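# Fit the cover onto the gearbox, release, withdraw

## Task

Seat the cover onto the gearbox, then open the gripper and pull the arm(s) away from it.

## Robot and tools

Robot: two arms, left_arm and right_arm, each ending in a parallel two-finger gripper. The names are labels only and do not match image sides. Shared scene frame: origin on the table top midway between the arms, +x out across the table, +z up, and left_arm sits on the +y side. Results report each gripper's end_effector_position (metres) and end_effector_quat_wxyz in this frame. The printed hand position can be somewhat off, more so when the arm reaches far.

Gripper axes: the fingers extend along the gripper's +z and close along its y. The reported position is the spot between the pads, roughly 1 cm behind the tips.

execute_actions(actions): a list of actions run one after another. Each action is a table of up to 15 rows. Every row is one control step of 1/30 s; with fewer than 15 rows the final row repeats to fill the action. A row always has 14 numbers in [-1, 1], one block of 7 per arm, left_arm first then right_arm: dx, dy, dz, rx, ry, rz, opening. The first six are an offset, expressed in that gripper's own axes, from the gripper's measured pose at the start of the action (for the first action in a call, the pose in the latest result). Every row refers back to that same start, not to the row before. Scale: 1.0 equals 0.6 m of translation or 180 degrees; rx, ry, rz form a single rotation vector. Opening is absolute, not an offset: +1 is fully open (0.094 m), -1 closed. An empty list simply returns state and images.

Per control step the command is clipped to within 70 mm and 16 degrees of the measured pose, so a big offset may need several actions; afterwards the arm only continues as far as its last clipped pose. Position wins over orientation when both cannot be met. Elbows never fully straighten.

move(target, speed, blocking): target is one 14-number row laid out as above, offsets from the pose shown in the most recent result that has one, in gripper axes. Each gripper follows a straight path; both arms finish together, within 0.5 to 10 s (longer paths stop short after 10 s). Rotation takes the shorter direction. speed is the path's top speed in m/s, 0.002 to 0.5, default 0.25; turning is capped at twice that in rad/s. Paths do not avoid obstacles or the other arm, and the hand may lag, drift or overshoot the speed, especially near full reach. Faster motion and a target set deeper past a contact both mean harder impacts. The opening is sent when the move begins. blocking=false returns after 0.5 s while motion continues; until some result shows the move ended, other moves and execute_actions are rejected, so use wait or stop. The extra "move:" line gives the ending (done, off_target, moving, held, fault), any limits that acted (paced: the sent pose was clipped; held: a safety check blocked steps, after which the arm may surge) and each gripper's distance from its target. If only one arm is named, the other finished fine.

wait(seconds): 0 to 10; the scene runs while each arm keeps its last command, and it returns early if a running move ends. stop(): brakes an active move; it needs stopping distance, more at speed, and the fingers continue.

zoom_image(camera, region): a closer look at part of the latest image of cam_head_left, cam_head_right, cam_high, cam_left_wrist or cam_right_wrist; region is [x0, y0, x1, y1] in pixels from the top-left, at most 504 by 504. Head and high images are 504x504, wrist images 616x616; calibration (K, distortion, T_world_to_cam) is supplied and may be slightly off.

finished_scene(scene): ends the current scene, given its number; irreversible. Only call it once the cover is seated, released and the grippers are clear.

Reading results: "Hand target" lines show where the controller now drives each gripper. "pose unreachable" means the clearance check altered or blocked that arm's command. Step readings list positions during actions; HELD marks steps where that arm was held back. grip_measured is the finger opening on the commanded scale (the last Joint positions value gives metres); each gripper may read up to about 1 mm off. To grasp, command an opening below grip_measured, about 0.03 lower for a firm hold. Pads push about 50 to 62 N each, less on thin parts. Joint torques include gravity and friction, so they are noisy load hints.

Arms tend to settle a centimetre or more below the commanded pose, and repeated zero offsets let them sink. To hold an arm still, send the correction back to its desired pose in the first call of a reply, zeros afterward, raising the aim if it still sags; always include the intended opening.

Cautions: never knock or place anything off the table; avoid arm-to-arm collisions or pressing; avoid drops, slips, slams and hard pushes. Brief external tugs on held parts or nudges to loose items can occur. Holding loads heats motors: MOTOR HOT at 75 °C, a 10 s stop of that arm at 90 °C, and at 100 °C the arm and gripper go limp and fall. FAULT lines report such stops. Smooth, efficient motion is preferred.

Each tool is called after "Emit:" by a JSON object that holds its "name" and its "arguments", one argument or row to a line.

## Session

Emit:
{"name": "execute_actions", "arguments": {
  "actions": []
}}

Scene clock: 0.00 s.
left_arm: end_effector_position=(+0.4618, +0.2035, +0.3208) grip_measured=+1.000 end_effector_quat_wxyz=(+0.320, +0.146, +0.835, +0.422) | right_arm: end_effector_position=(+0.6869, -0.3894, +0.3397) grip_measured=+1.000 end_effector_quat_wxyz=(+0.706, -0.036, +0.680, -0.194)
Joint positions: left_arm=[-0.185  1.982  2.112 -0.983 -0.95   0.344  0.094] | right_arm=[-0.059  2.124  1.797  0.4    0.052 -0.324  0.094]
Joint velocities: left_arm=[ 0.007  0.007  0.002 -0.051  0.051 -0.007  0.   ] | right_arm=[-0.002 -0.007 -0.002 -0.022 -0.066  0.037  0.   ]
Joint torques (N m, as the arm reports them, + toward a larger angle): no reading
Motor temperatures (°C, as the motors report them): left_arm=[22 22 20 20 22 20] | right_arm=[20 22 21 19 21 21]
Hand target (left_arm): +0.459, +0.206, +0.335; +0.336, +0.131, +0.832, +0.422
Hand target (right_arm): +0.686, -0.389, +0.345; +0.709, -0.035, +0.678, -0.194

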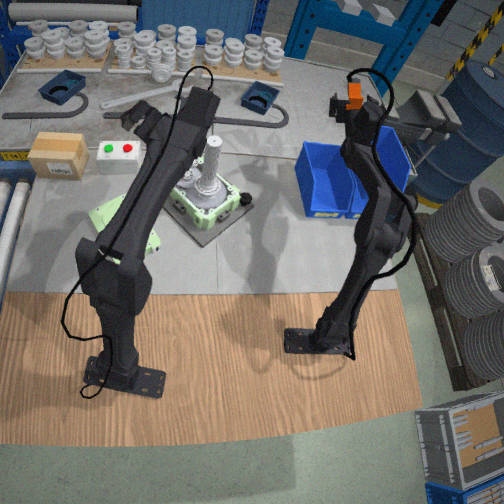

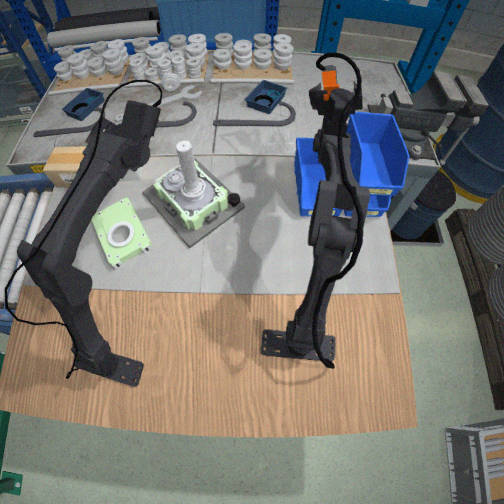

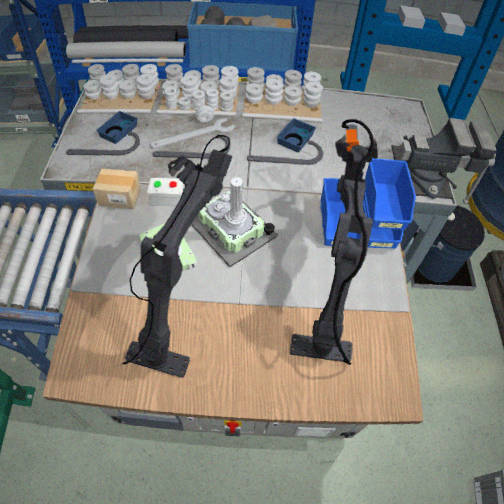

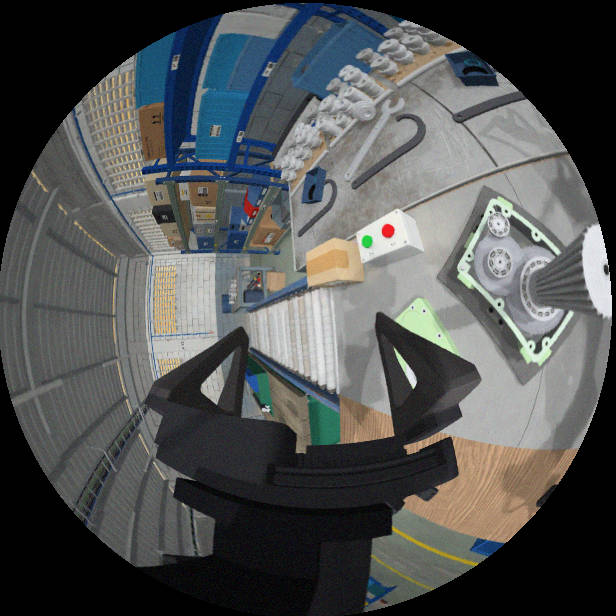

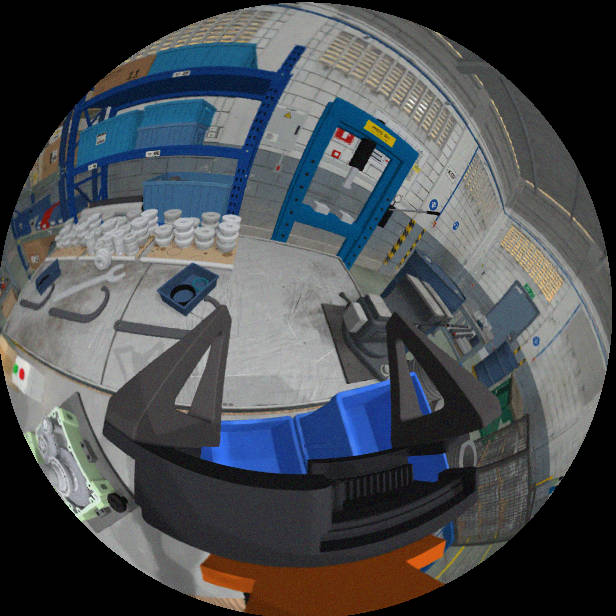

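Emit:
{"name": "zoom_image", "arguments": {
  "camera": "cam_head_right",
  "region": [70, 120, 270, 280]
}}

Region (70, 120, 270, 280) of cam_head_right's 504x504 image, scaled by 2.520, with more detail than that image has; it fills the top 403 rows of this view, and the rest is white.

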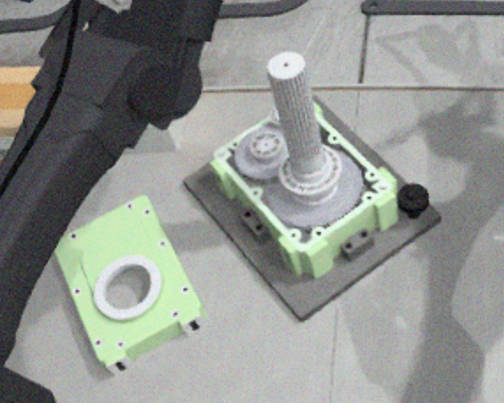

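Emit:
{"name": "move", "arguments": {
  "target": [0,0,0,0.285,0.216,-0.098,1,0,0,0,0,0,0,1],
  "speed": 0.4
}}

Emit:
{"name": "move", "arguments": {
  "target": [0.22,0.13,0.1,0,0,0,1,0,0,0,0,0,0,1],
  "speed": 0.4
}}

Scene clock: 14.10 s.
left_arm: end_effector_position=(+0.4696, +0.1984, +0.2959) grip_measured=+1.000 end_effector_quat_wxyz=(+0.294, +0.030, +0.955, +0.005) | right_arm: end_effector_position=(+0.6869, -0.3894, +0.3397) grip_measured=+1.000 end_effector_quat_wxyz=(+0.706, -0.036, +0.680, -0.194)
Joint positions: left_arm=[ 0.083  2.271  2.831 -1.535 -0.056 -0.034  0.094] | right_arm=[-0.059  2.124  1.797  0.4    0.052 -0.324  0.094]
Joint velocities: left_arm=[ 0.017 -0.002 -0.002 -0.037  0.037 -0.007  0.   ] | right_arm=[ 0.012  0.007  0.012  0.007  0.007 -0.051  0.   ]
Joint torques (N m, as the arm reports them, + toward a larger angle): left_arm=[  0.95 -15.69   6.33   1.     0.03  -0.1 ] | right_arm=[  0.01 -12.34   6.63   2.02  -0.01   0.03]
Motor temperatures (°C, as the motors report them): left_arm=[22 26 21 21 23 20] | right_arm=[20 27 23 22 21 21]
Hand target (left_arm): +0.461, +0.203, +0.321; +0.320, +0.019, +0.947, -0.004
Hand target (right_arm): +0.687, -0.389, +0.340; +0.706, -0.036, +0.680, -0.194
Off the commanded pose (left_arm): 0.027 m, 34 deg; orientation clipped at the last step of the last action.
Off the commanded pose (right_arm): 0.000 m, 0 deg.
elbow stopped short (left arm): the move would have taken joint 3 (elbow) straighter than the controller allows; a more bent joint 3 avoids this.
move: off_target (left_arm); limits=paced
camera_calibration (this result's frames):
cam_left_wrist: T_world_to_cam=[[-0.169976, -0.972148, -0.161357, 0.322173], [-0.984174, 0.15914, 0.0779543, 0.418138], [-0.0501049, 0.172053, -0.983813, 0.397331], [0, 0, 0, 1]] pos_world=[0.48619, 0.178295, 0.410288]

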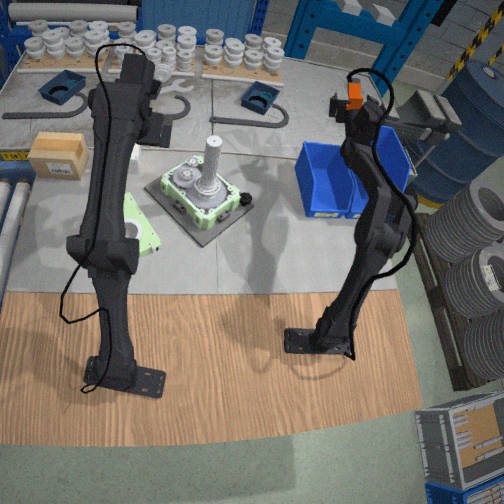

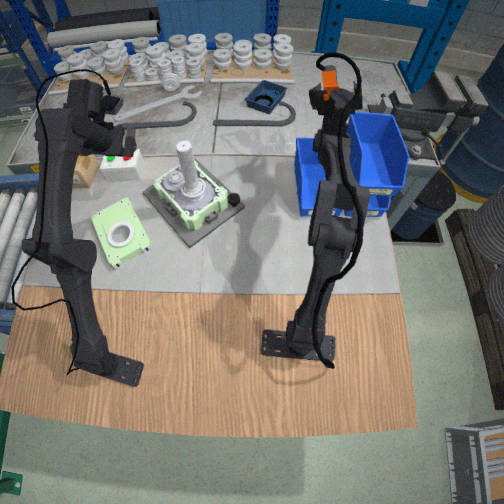

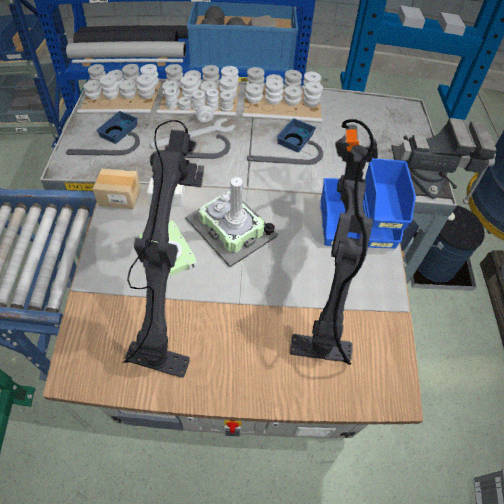

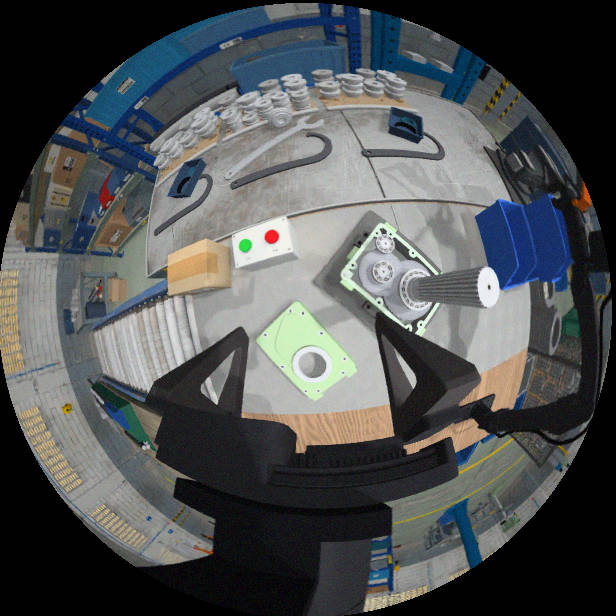

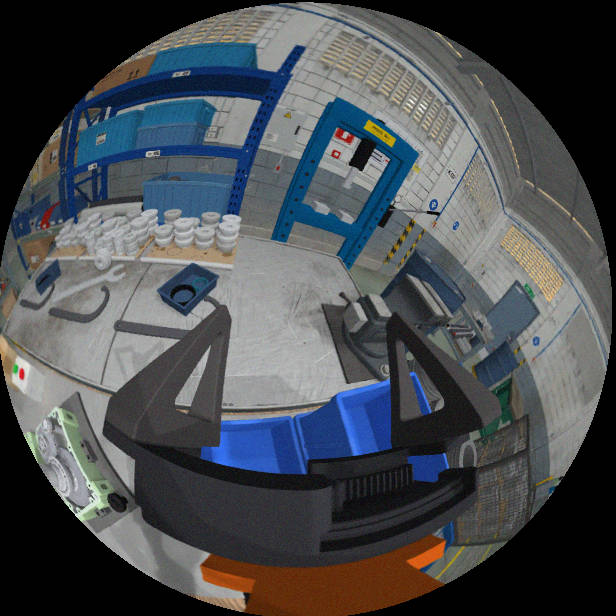

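Scene clock: 15.70 s.
left_arm: end_effector_position=(+0.3942, +0.2814, +0.1627) grip_measured=+1.000 end_effector_quat_wxyz=(+0.271, +0.030, +0.962, +0.003) | right_arm: end_effector_position=(+0.6869, -0.3894, +0.3397) grip_measured=+1.000 end_effector_quat_wxyz=(+0.706, -0.036, +0.680, -0.194)
Joint positions: left_arm=[ 0.308  1.677  1.412 -0.76   0.067  0.153  0.094] | right_arm=[-0.059  2.124  1.797  0.4    0.052 -0.324  0.094]
Joint velocities: left_arm=[ 0.017  0.002 -0.007  0.007 -0.007  0.007  0.   ] | right_arm=[-0.007  0.007  0.002 -0.037  0.022 -0.007  0.   ]
Joint torques (N m, as the arm reports them, + toward a larger angle): left_arm=[  1.18 -10.62   5.65   1.31   0.13   0.12] | right_arm=[  0.   -12.32   6.61   2.03   0.     0.03]
Motor temperatures (°C, as the motors report them): left_arm=[22 27 21 21 22 20] | right_arm=[20 27 23 22 21 21]
Hand target (left_arm): +0.398, +0.286, +0.175; +0.295, +0.030, +0.955, +0.004
Hand target (right_arm): +0.687, -0.389, +0.340; +0.706, -0.036, +0.680, -0.194
Off the commanded pose (left_arm): 0.013 m, 3 deg.
Off the commanded pose (right_arm): 0.000 m, 0 deg.
move: off_target (left_arm); limits=paced
camera_calibration (this result's frames):
cam_left_wrist: T_world_to_cam=[[-0.177167, -0.972472, -0.151363, 0.369838], [-0.979336, 0.158955, 0.125039, 0.331658], [-0.0975366, 0.170388, -0.980538, 0.266875], [0, 0, 0, 1]] pos_world=[0.416357, 0.261466, 0.27619]

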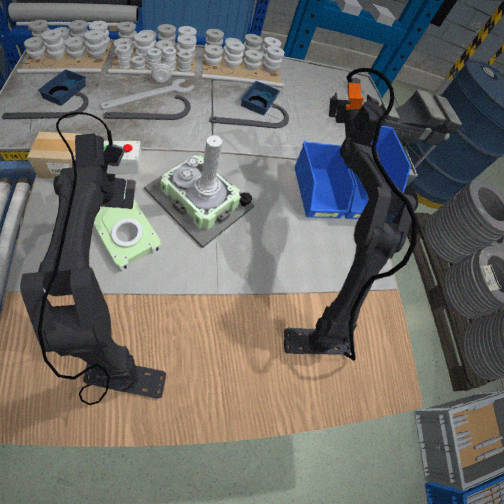

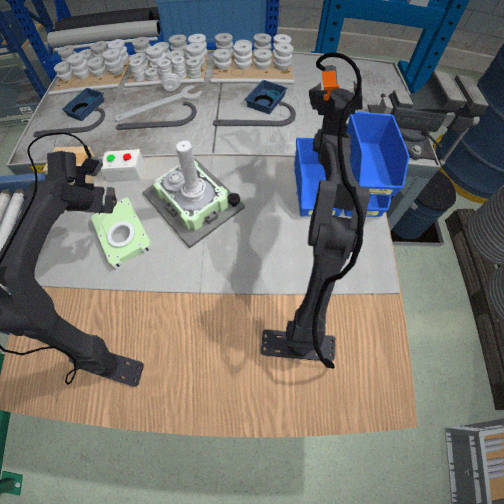

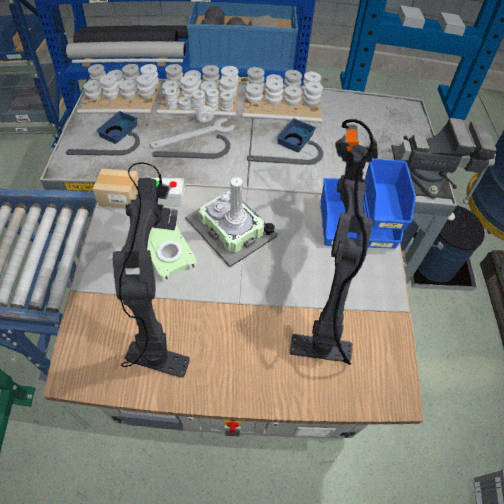

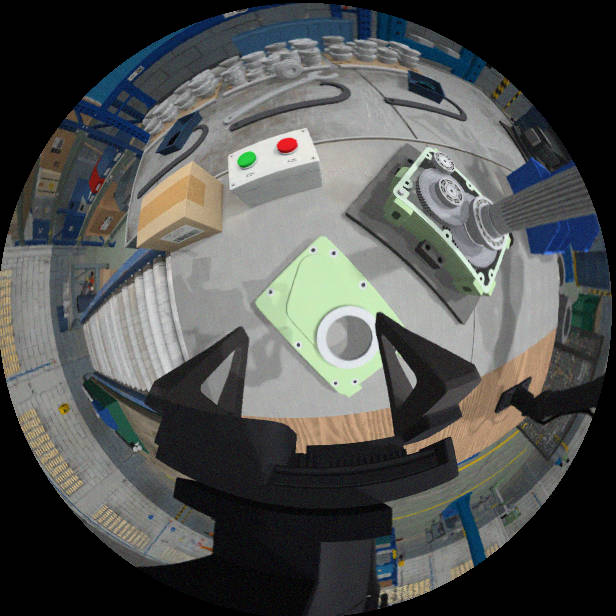

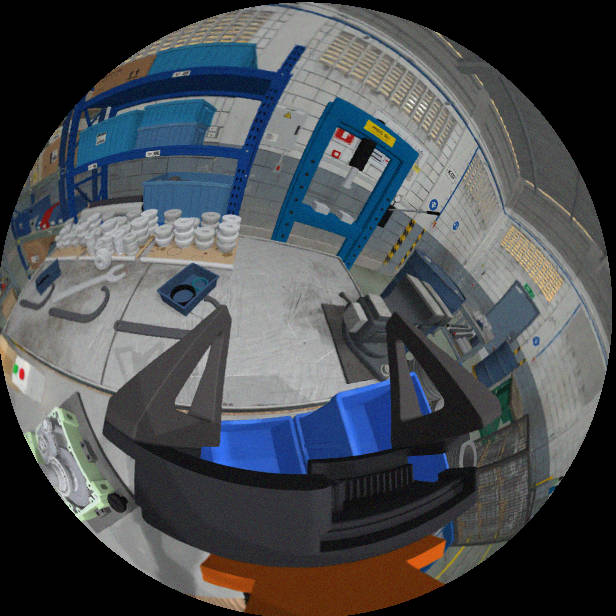

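Emit:
{"name": "zoom_image", "arguments": {
  "camera": "cam_high",
  "region": [130, 170, 290, 290]
}}

Emit:
{"name": "zoom_image", "arguments": {
  "camera": "cam_left_wrist",
  "region": [230, 130, 610, 430]
}}

Region (130, 170, 290, 290) of cam_high's 504x504 image, scaled by 3.150, with more detail than that image has; it fills the top 378 rows of this view, and the rest is white.

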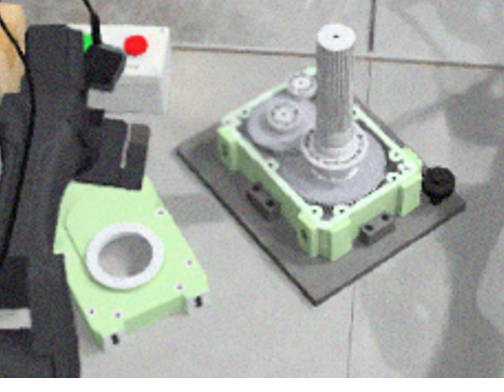

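Region (230, 130, 610, 430) of cam_left_wrist's 616x616 image, scaled by 1.326, with more detail than that image has; it fills the top 398 rows of this view, and the rest is white.

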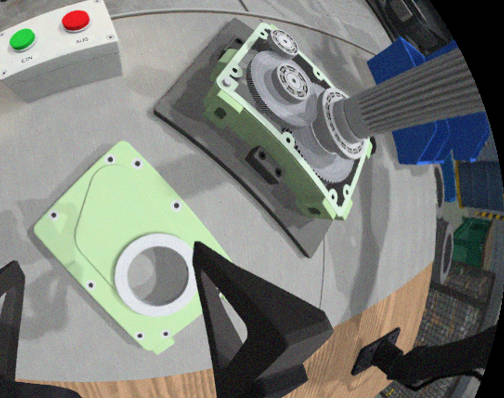

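Emit:
{"name": "move", "arguments": {
  "target": [0.11,0.07,0.052,-0.052,0.169,-0.186,0.4,0,0,0,0,0,0,1],
  "speed": 0.3
}}

Scene clock: 45.63 s.
left_arm: end_effector_position=(+0.3562, +0.3230, +0.0956) grip_measured=+0.402 end_effector_quat_wxyz=(+0.000, -0.262, +0.965, +0.008) | right_arm: end_effector_position=(+0.6869, -0.3894, +0.3397) grip_measured=+1.000 end_effector_quat_wxyz=(+0.706, -0.036, +0.680, -0.194)
Joint positions: left_arm=[ 0.385  2.067  1.799 -1.305 -0.017 -0.343  0.066] | right_arm=[-0.059  2.124  1.797  0.4    0.052 -0.324  0.094]
Joint velocities: left_arm=[ 0.002  0.002 -0.007  0.022  0.022 -0.037 -0.001] | right_arm=[ 0.007 -0.007 -0.002  0.081 -0.007  0.022  0.   ]
Joint torques (N m, as the arm reports them, + toward a larger angle): left_arm=[  0.73 -11.94   7.36  -0.1   -0.13  -0.14] | right_arm=[ -0.02 -12.33   6.6    2.02  -0.01   0.04]
Motor temperatures (°C, as the motors report them): left_arm=[22 27 22 22 22 20] | right_arm=[20 31 24 24 21 21]
Hand target (left_arm): +0.357, +0.328, +0.104; +0.006, -0.272, +0.962, +0.012
Hand target (right_arm): +0.687, -0.389, +0.340; +0.706, -0.036, +0.680, -0.194
Off the commanded pose (left_arm): 0.008 m, 1 deg.
Off the commanded pose (right_arm): 0.000 m, 0 deg.
move: done
camera_calibration (this result's frames):
cam_left_wrist: T_world_to_cam=[[0.349111, -0.93497, -0.0628692, 0.185356], [-0.722195, -0.311199, 0.61773, 0.309376], [-0.597124, -0.170252, -0.783874, 0.459446], [0, 0, 0, 1]] pos_world=[0.433065, 0.347802, 0.18069]

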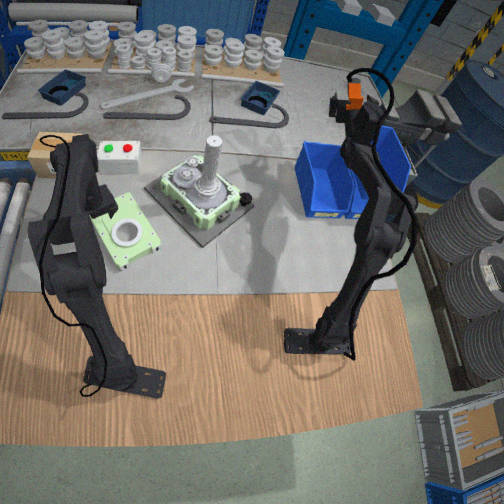

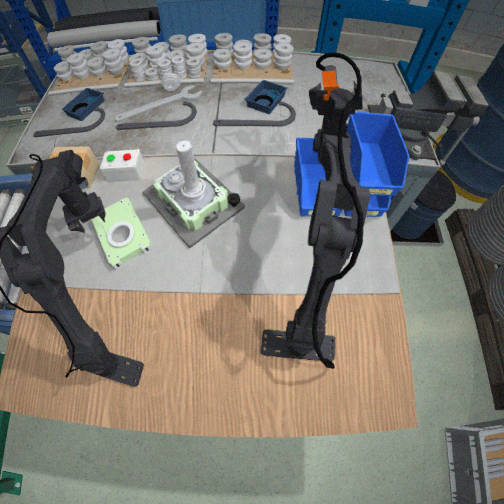

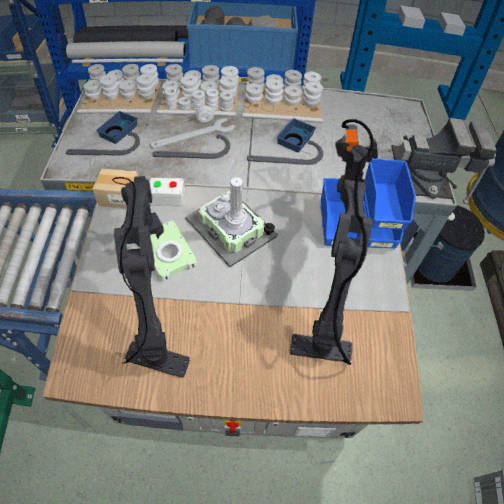

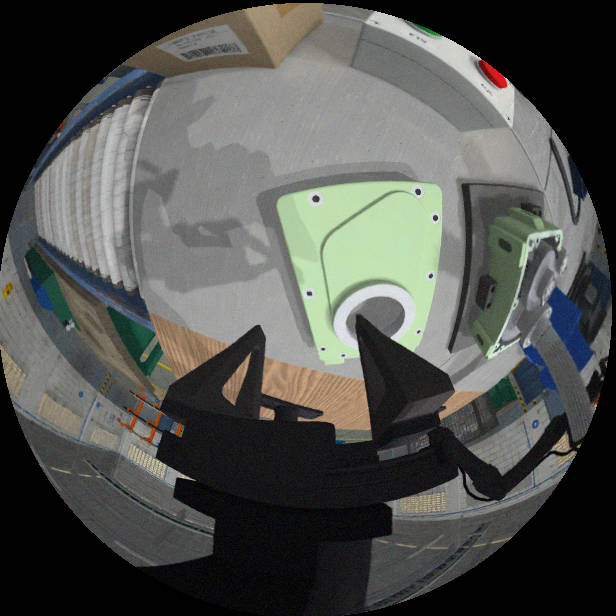

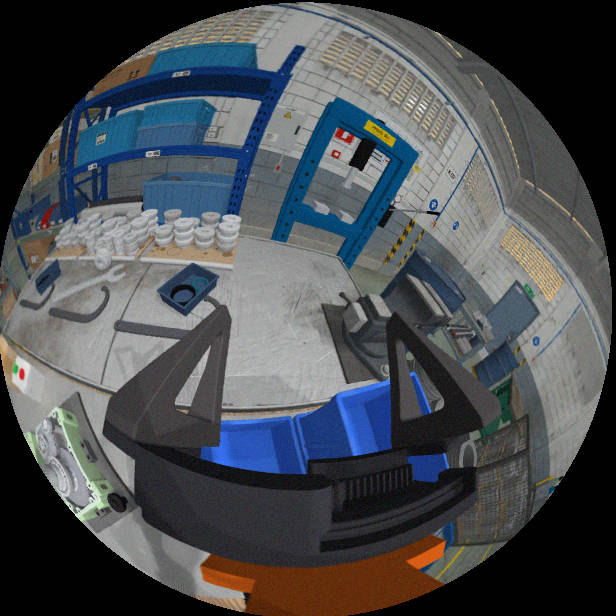

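Emit:
{"name": "move", "arguments": {
  "target": [0.088,-0.022,0.055,0,0,0,0.4,0,0,0,0,0,0,1],
  "speed": 0.2
}}

Scene clock: 50.27 s.
left_arm: end_effector_position=(+0.3106, +0.2885, +0.0561) grip_measured=+0.402 end_effector_quat_wxyz=(-0.021, -0.259, +0.966, +0.013) | right_arm: end_effector_position=(+0.6869, -0.3894, +0.3397) grip_measured=+1.000 end_effector_quat_wxyz=(+0.706, -0.036, +0.680, -0.194)
Joint positions: left_arm=[ 0.31   1.933  1.447 -1.13  -0.019 -0.412  0.066] | right_arm=[-0.059  2.124  1.797  0.4    0.052 -0.324  0.094]
Joint velocities: left_arm=[ 0.002 -0.017  0.017  0.007  0.037 -0.051 -0.   ] | right_arm=[ 0.002 -0.002 -0.012  0.007  0.022 -0.037  0.   ]
Joint torques (N m, as the arm reports them, + toward a larger angle): left_arm=[ -0.48 -12.22   4.47   0.19  -0.04  -0.12] | right_arm=[ -0.02 -12.31   6.59   2.02   0.     0.03]
Motor temperatures (°C, as the motors report them): left_arm=[22 28 22 22 22 20] | right_arm=[20 31 24 25 21 21]
Hand target (left_arm): +0.316, +0.286, +0.062; -0.001, -0.262, +0.965, +0.009
Hand target (right_arm): +0.687, -0.389, +0.340; +0.706, -0.036, +0.680, -0.194
Off the commanded pose (left_arm): 0.009 m, 2 deg.
Off the commanded pose (right_arm): 0.000 m, 0 deg.
move: done
camera_calibration (this result's frames):
cam_left_wrist: T_world_to_cam=[[0.341092, -0.937036, -0.0749668, 0.170294], [-0.696591, -0.305504, 0.649175, 0.27877], [-0.631203, -0.169207, -0.756936, 0.404096], [0, 0, 0, 1]] pos_world=[0.391169, 0.313113, 0.13767]

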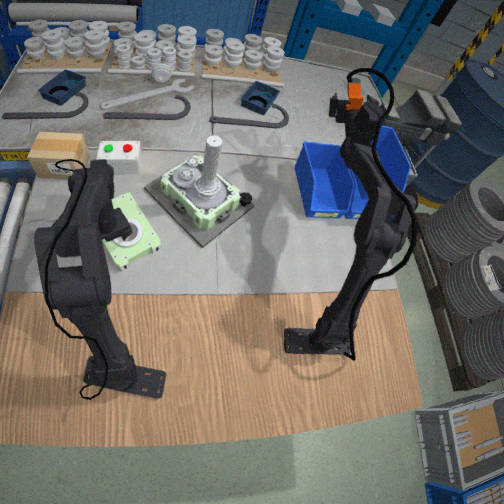

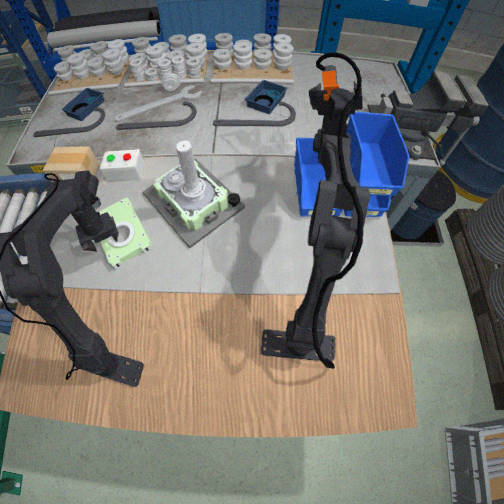

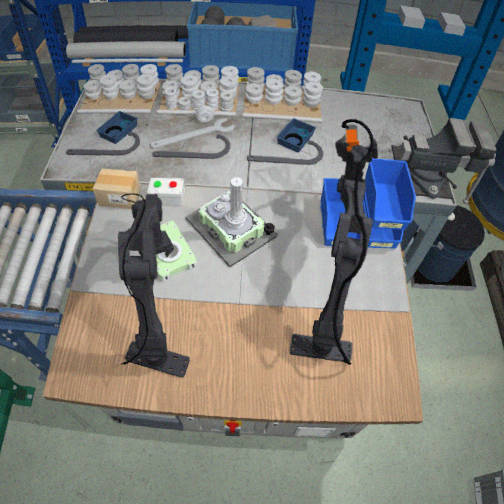

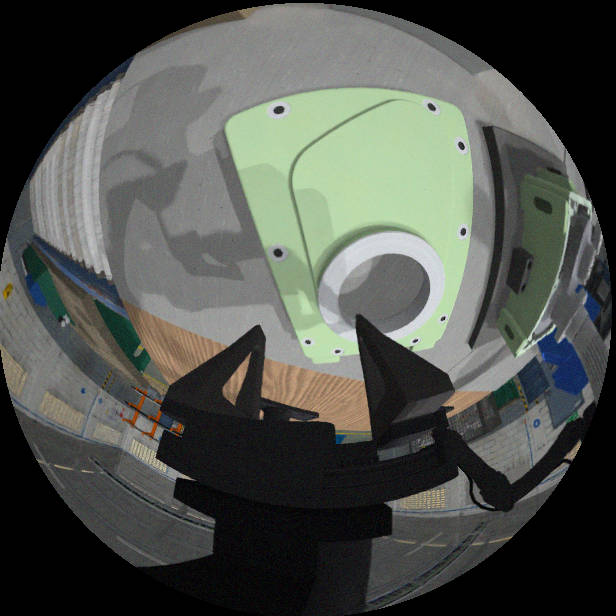

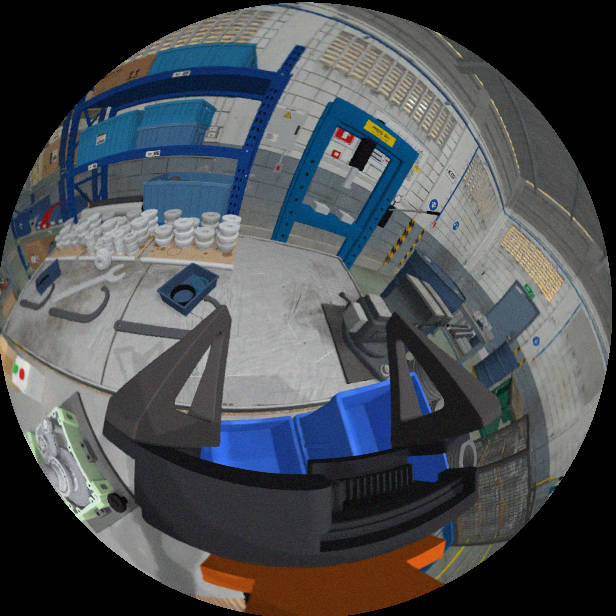

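Emit:
{"name": "move", "arguments": {
  "target": [0.1,0.3,-0.3,0,0,0,0.4,0.065,0.374,-0.748,-0.248,0.02,0.091,1],
  "speed": 0.4
}}

Scene clock: 67.50 s.
left_arm: end_effector_position=(+0.1841, +0.4109, +0.2359) grip_measured=+0.402 end_effector_quat_wxyz=(+0.079, -0.257, +0.962, +0.045) | right_arm: end_effector_position=(+0.3029, -0.0965, +0.2091) grip_measured=+1.000 end_effector_quat_wxyz=(+0.644, -0.199, +0.716, +0.180)
Joint positions: left_arm=[ 0.827  1.483  1.645 -1.553 -0.028  0.109  0.066] | right_arm=[0.753 0.751 0.256 0.391 0.105 0.013 0.094]
Joint velocities: left_arm=[-0.012 -0.002  0.007  0.022  0.007  0.095 -0.   ] | right_arm=[-0.002 -0.007  0.007 -0.095 -0.007  0.007  0.   ]
Joint torques (N m, as the arm reports them, + toward a larger angle): left_arm=[ 0.61 -6.39  6.56  0.26 -0.12  0.09] | right_arm=[ 0.89 -2.41  6.26  1.81  0.09  0.08]
Motor temperatures (°C, as the motors report them): left_arm=[22 28 22 21 22 20] | right_arm=[20 32 24 26 21 21]
Hand target (left_arm): +0.181, +0.412, +0.244; +0.086, -0.256, +0.962, +0.051
Hand target (right_arm): +0.299, -0.097, +0.208; +0.642, -0.197, +0.719, +0.182
Off the commanded pose (left_arm): 0.011 m, 12 deg.
Off the commanded pose (right_arm): 0.010 m, 1 deg.
joint sent to its limit (left arm) — the command would take joint 4 (wrist pitch) past its lower limit, so that joint was sent only as far as its limit.
move: off_target (left_arm)
camera_calibration (this result's frames):
cam_left_wrist: T_world_to_cam=[[0.353265, -0.927606, -0.121454, 0.346483], [-0.798067, -0.366552, 0.478256, 0.195335], [-0.488153, -0.0720229, -0.869781, 0.441472], [0, 0, 0, 1]] pos_world=[0.248996, 0.424796, 0.332645]
cam_right_wrist: T_world_to_cam=[[0.521577, -0.851859, 0.0478837, -0.25066], [-0.676211, -0.44695, -0.585639, 0.293746], [0.520284, 0.273077, -0.809156, 0.126555], [0, 0, 0, 1]] pos_world=[0.263529, -0.116796, 0.286435]

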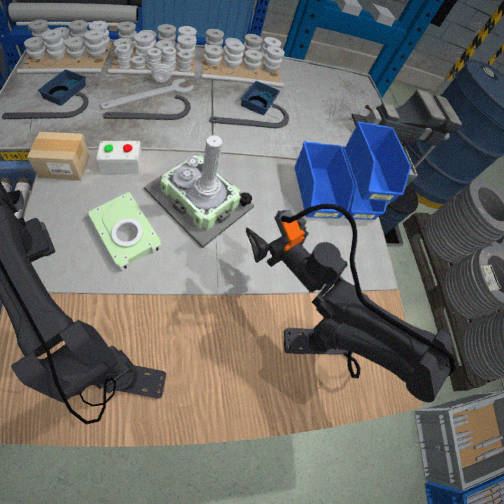

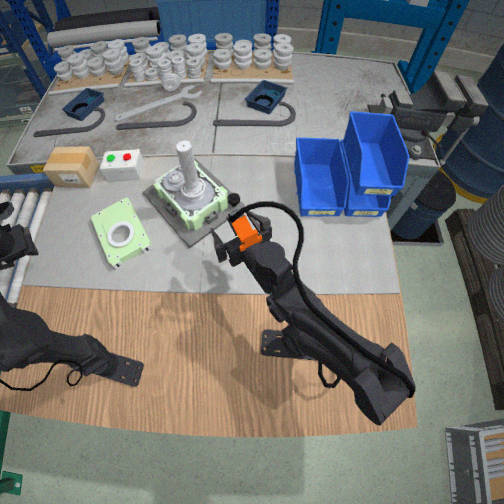

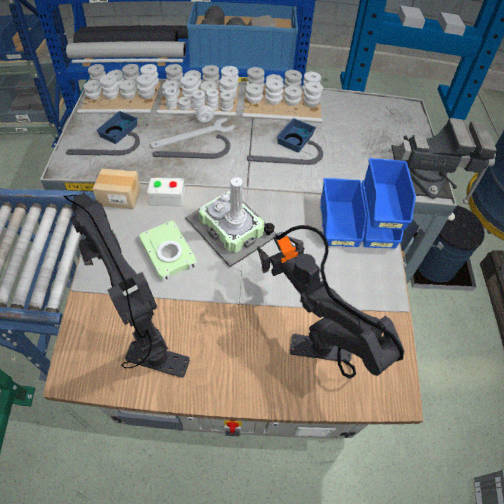

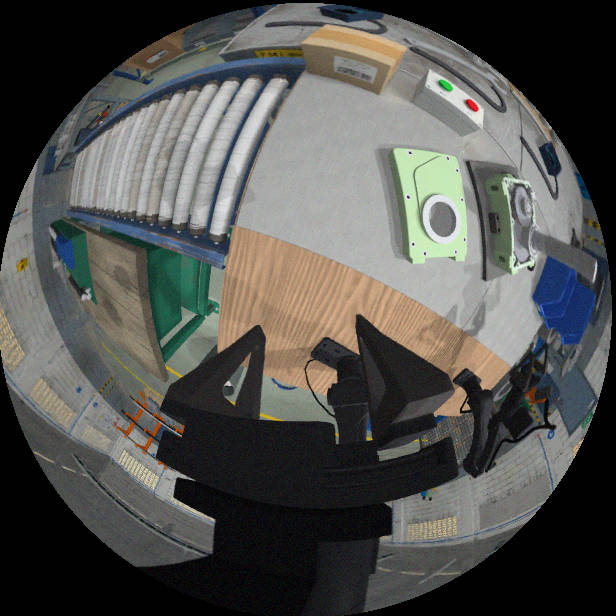

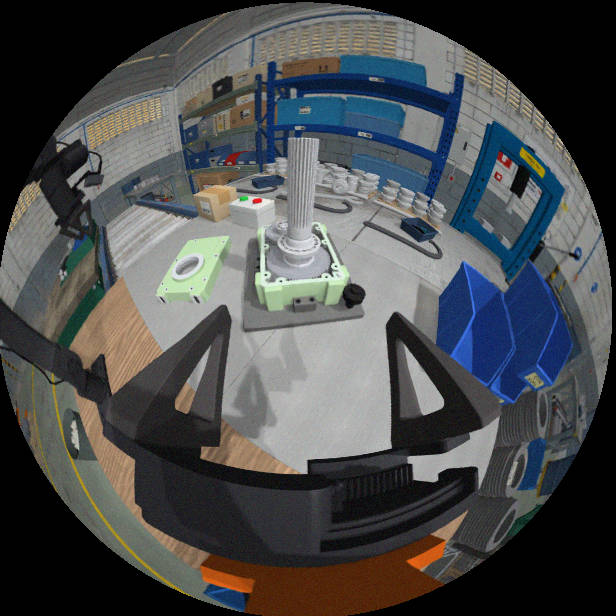

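Emit:
{"name": "move", "arguments": {
  "target": [0,0,0,0,0,0,0.4,0.13,0.46,0.207,0,-0.033,0,1],
  "speed": 0.3
}}

Scene clock: 73.80 s.
left_arm: end_effector_position=(+0.1841, +0.4109, +0.2359) grip_measured=+0.402 end_effector_quat_wxyz=(+0.079, -0.257, +0.962, +0.045) | right_arm: end_effector_position=(+0.2575, +0.1960, +0.1135) grip_measured=+1.000 end_effector_quat_wxyz=(+0.673, -0.194, +0.688, +0.190)
Joint positions: left_arm=[ 0.827  1.483  1.645 -1.553 -0.028  0.109  0.066] | right_arm=[1.498 2.202 0.964 1.205 0.844 0.026 0.094]
Joint velocities: left_arm=[ 0.012 -0.002 -0.002  0.007 -0.022 -0.051 -0.001] | right_arm=[ 0.007 -0.002 -0.002 -0.022  0.037 -0.095  0.   ]
Joint torques (N m, as the arm reports them, + toward a larger angle): left_arm=[-0.02 -5.33  5.03  0.41 -0.07 -0.01] | right_arm=[ 0.17 -9.21  5.93  1.93  0.13 -0.06]
Motor temperatures (°C, as the motors report them): left_arm=[22 27 22 21 22 20] | right_arm=[20 30 24 26 21 21]
Hand target (left_arm): +0.184, +0.411, +0.236; +0.079, -0.257, +0.962, +0.045
Hand target (right_arm): +0.257, +0.200, +0.118; +0.678, -0.186, +0.684, +0.193
Off the commanded pose (left_arm): 0.000 m, 0 deg.
Off the commanded pose (right_arm): 0.007 m, 1 deg.
move: done
camera_calibration (this result's frames):
cam_left_wrist: T_world_to_cam=[[0.352557, -0.927859, -0.12158, 0.346747], [-0.798295, -0.366, 0.478298, 0.19514], [-0.488291, -0.0715713, -0.869741, 0.441302], [0, 0, 0, 1]] pos_world=[0.249016, 0.424738, 0.33264]
cam_right_wrist: T_world_to_cam=[[0.52364, -0.850503, 0.0494572, 0.0257065], [-0.629518, -0.425393, -0.65019, 0.328855], [0.574027, 0.309332, -0.75816, -0.0338627], [0, 0, 0, 1]] pos_world=[0.212997, 0.172231, 0.186874]

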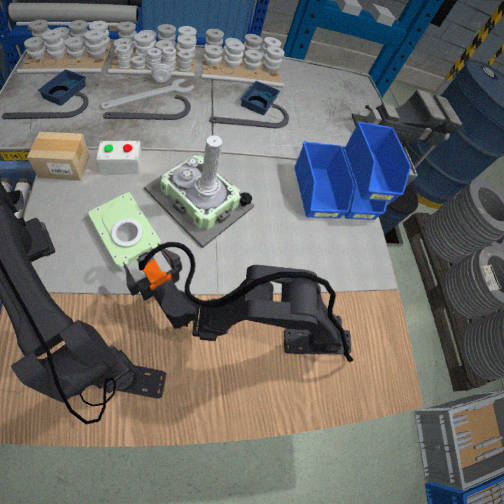

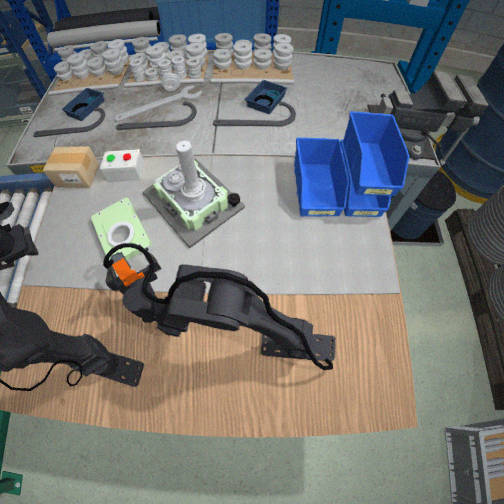

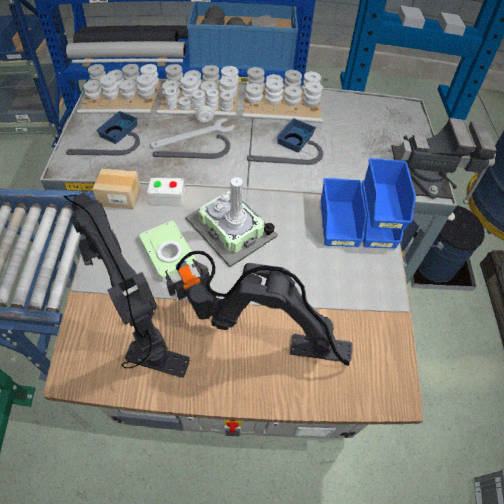

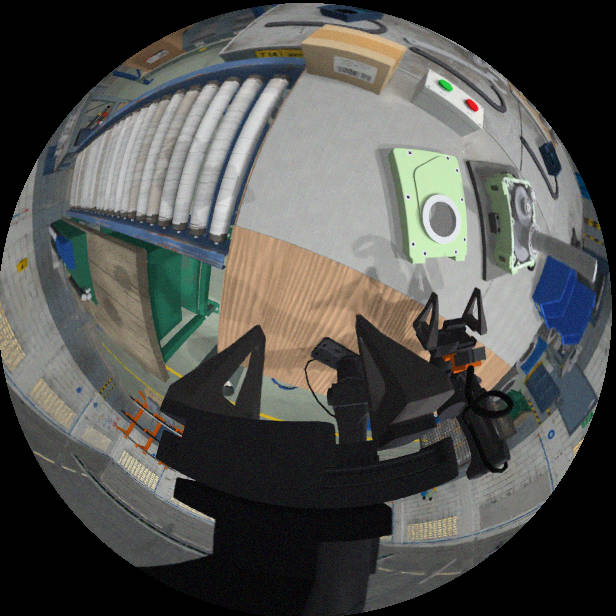

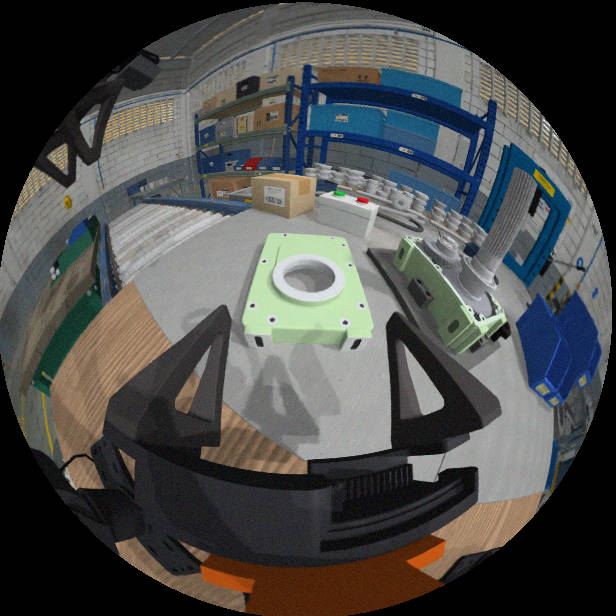

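Emit:
{"name": "move", "arguments": {
  "target": [0,0,0,0,0,0,0.4,0.06,0,0.21,0,0,0,1],
  "speed": 0.2
}}

Scene clock: 77.70 s.
left_arm: end_effector_position=(+0.1841, +0.4109, +0.2359) grip_measured=+0.402 end_effector_quat_wxyz=(+0.079, -0.257, +0.962, +0.045) | right_arm: end_effector_position=(+0.3611, +0.2562, +0.0799) grip_measured=+1.000 end_effector_quat_wxyz=(+0.679, -0.184, +0.684, +0.194)
Joint positions: left_arm=[ 0.827  1.483  1.645 -1.553 -0.028  0.109  0.066] | right_arm=[1.305 2.522 1.422 1.096 0.659 0.018 0.094]
Joint velocities: left_arm=[-0.002  0.007  0.022 -0.022 -0.066  0.022  0.001] | right_arm=[-0.002 -0.002 -0.007  0.037 -0.007  0.022  0.   ]
Joint torques (N m, as the arm reports them, + toward a larger angle): left_arm=[ 0.1  -5.38  5.04  0.39 -0.05 -0.01] | right_arm=[ -0.43 -11.8    6.59   1.53  -0.12   0.  ]
Motor temperatures (°C, as the motors report them): left_arm=[22 27 22 21 22 20] | right_arm=[20 30 24 26 21 21]
Hand target (left_arm): +0.184, +0.411, +0.236; +0.079, -0.257, +0.962, +0.045
Hand target (right_arm): +0.364, +0.260, +0.074; +0.674, -0.194, +0.687, +0.190
Off the commanded pose (left_arm): 0.000 m, 0 deg.
Off the commanded pose (right_arm): 0.008 m, 1 deg.
move: done
camera_calibration (this result's frames):
cam_left_wrist: T_world_to_cam=[[0.352557, -0.927859, -0.12158, 0.346747], [-0.798295, -0.366, 0.478298, 0.19514], [-0.488291, -0.0715713, -0.869741, 0.441302], [0, 0, 0, 1]] pos_world=[0.249016, 0.424738, 0.33264]
cam_right_wrist: T_world_to_cam=[[0.516197, -0.855759, 0.034886, 0.0295944], [-0.627433, -0.405568, -0.664712, 0.393171], [0.582982, 0.321234, -0.746284, -0.144613], [0, 0, 0, 1]] pos_world=[0.315719, 0.231238, 0.152391]

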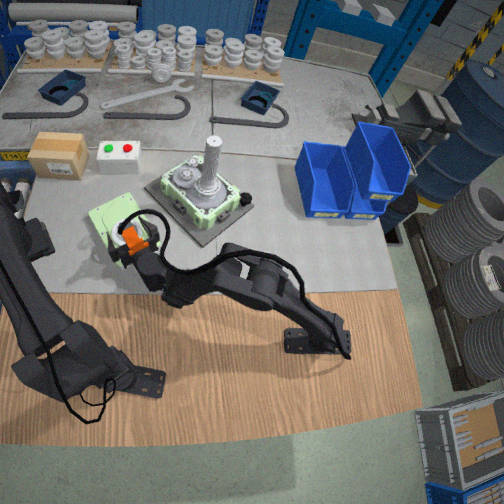

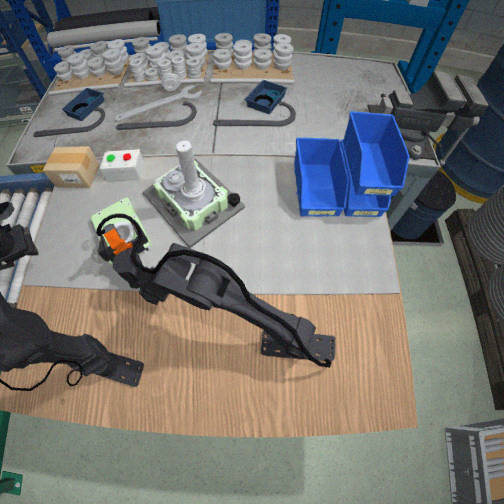

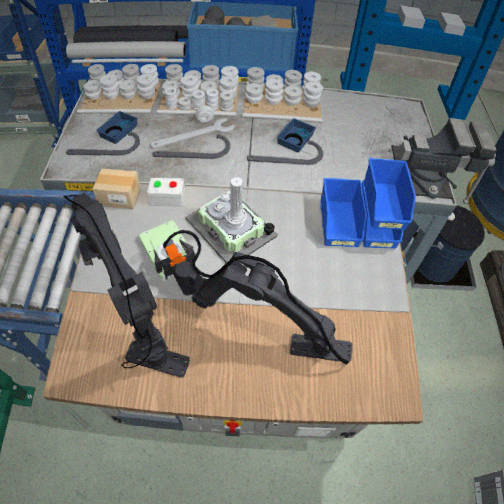

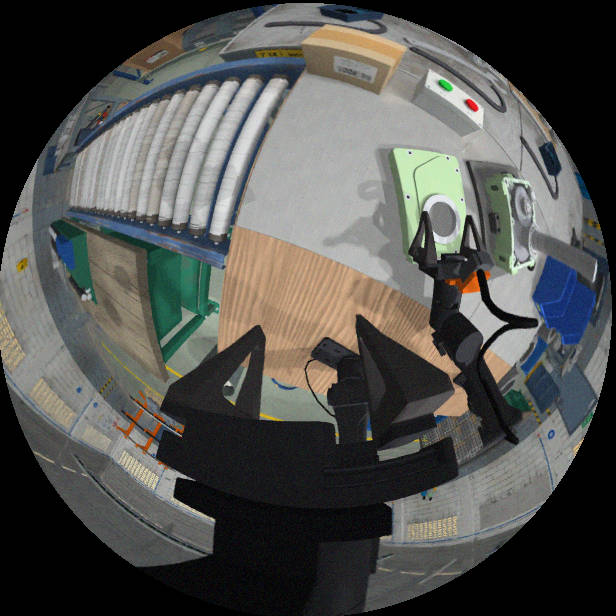

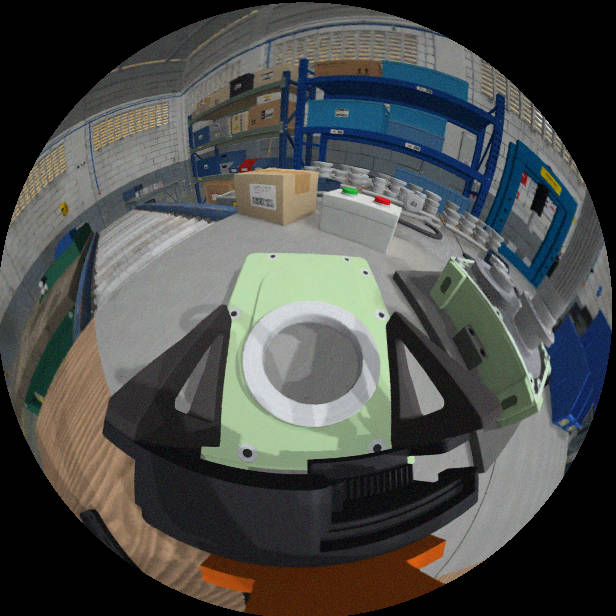

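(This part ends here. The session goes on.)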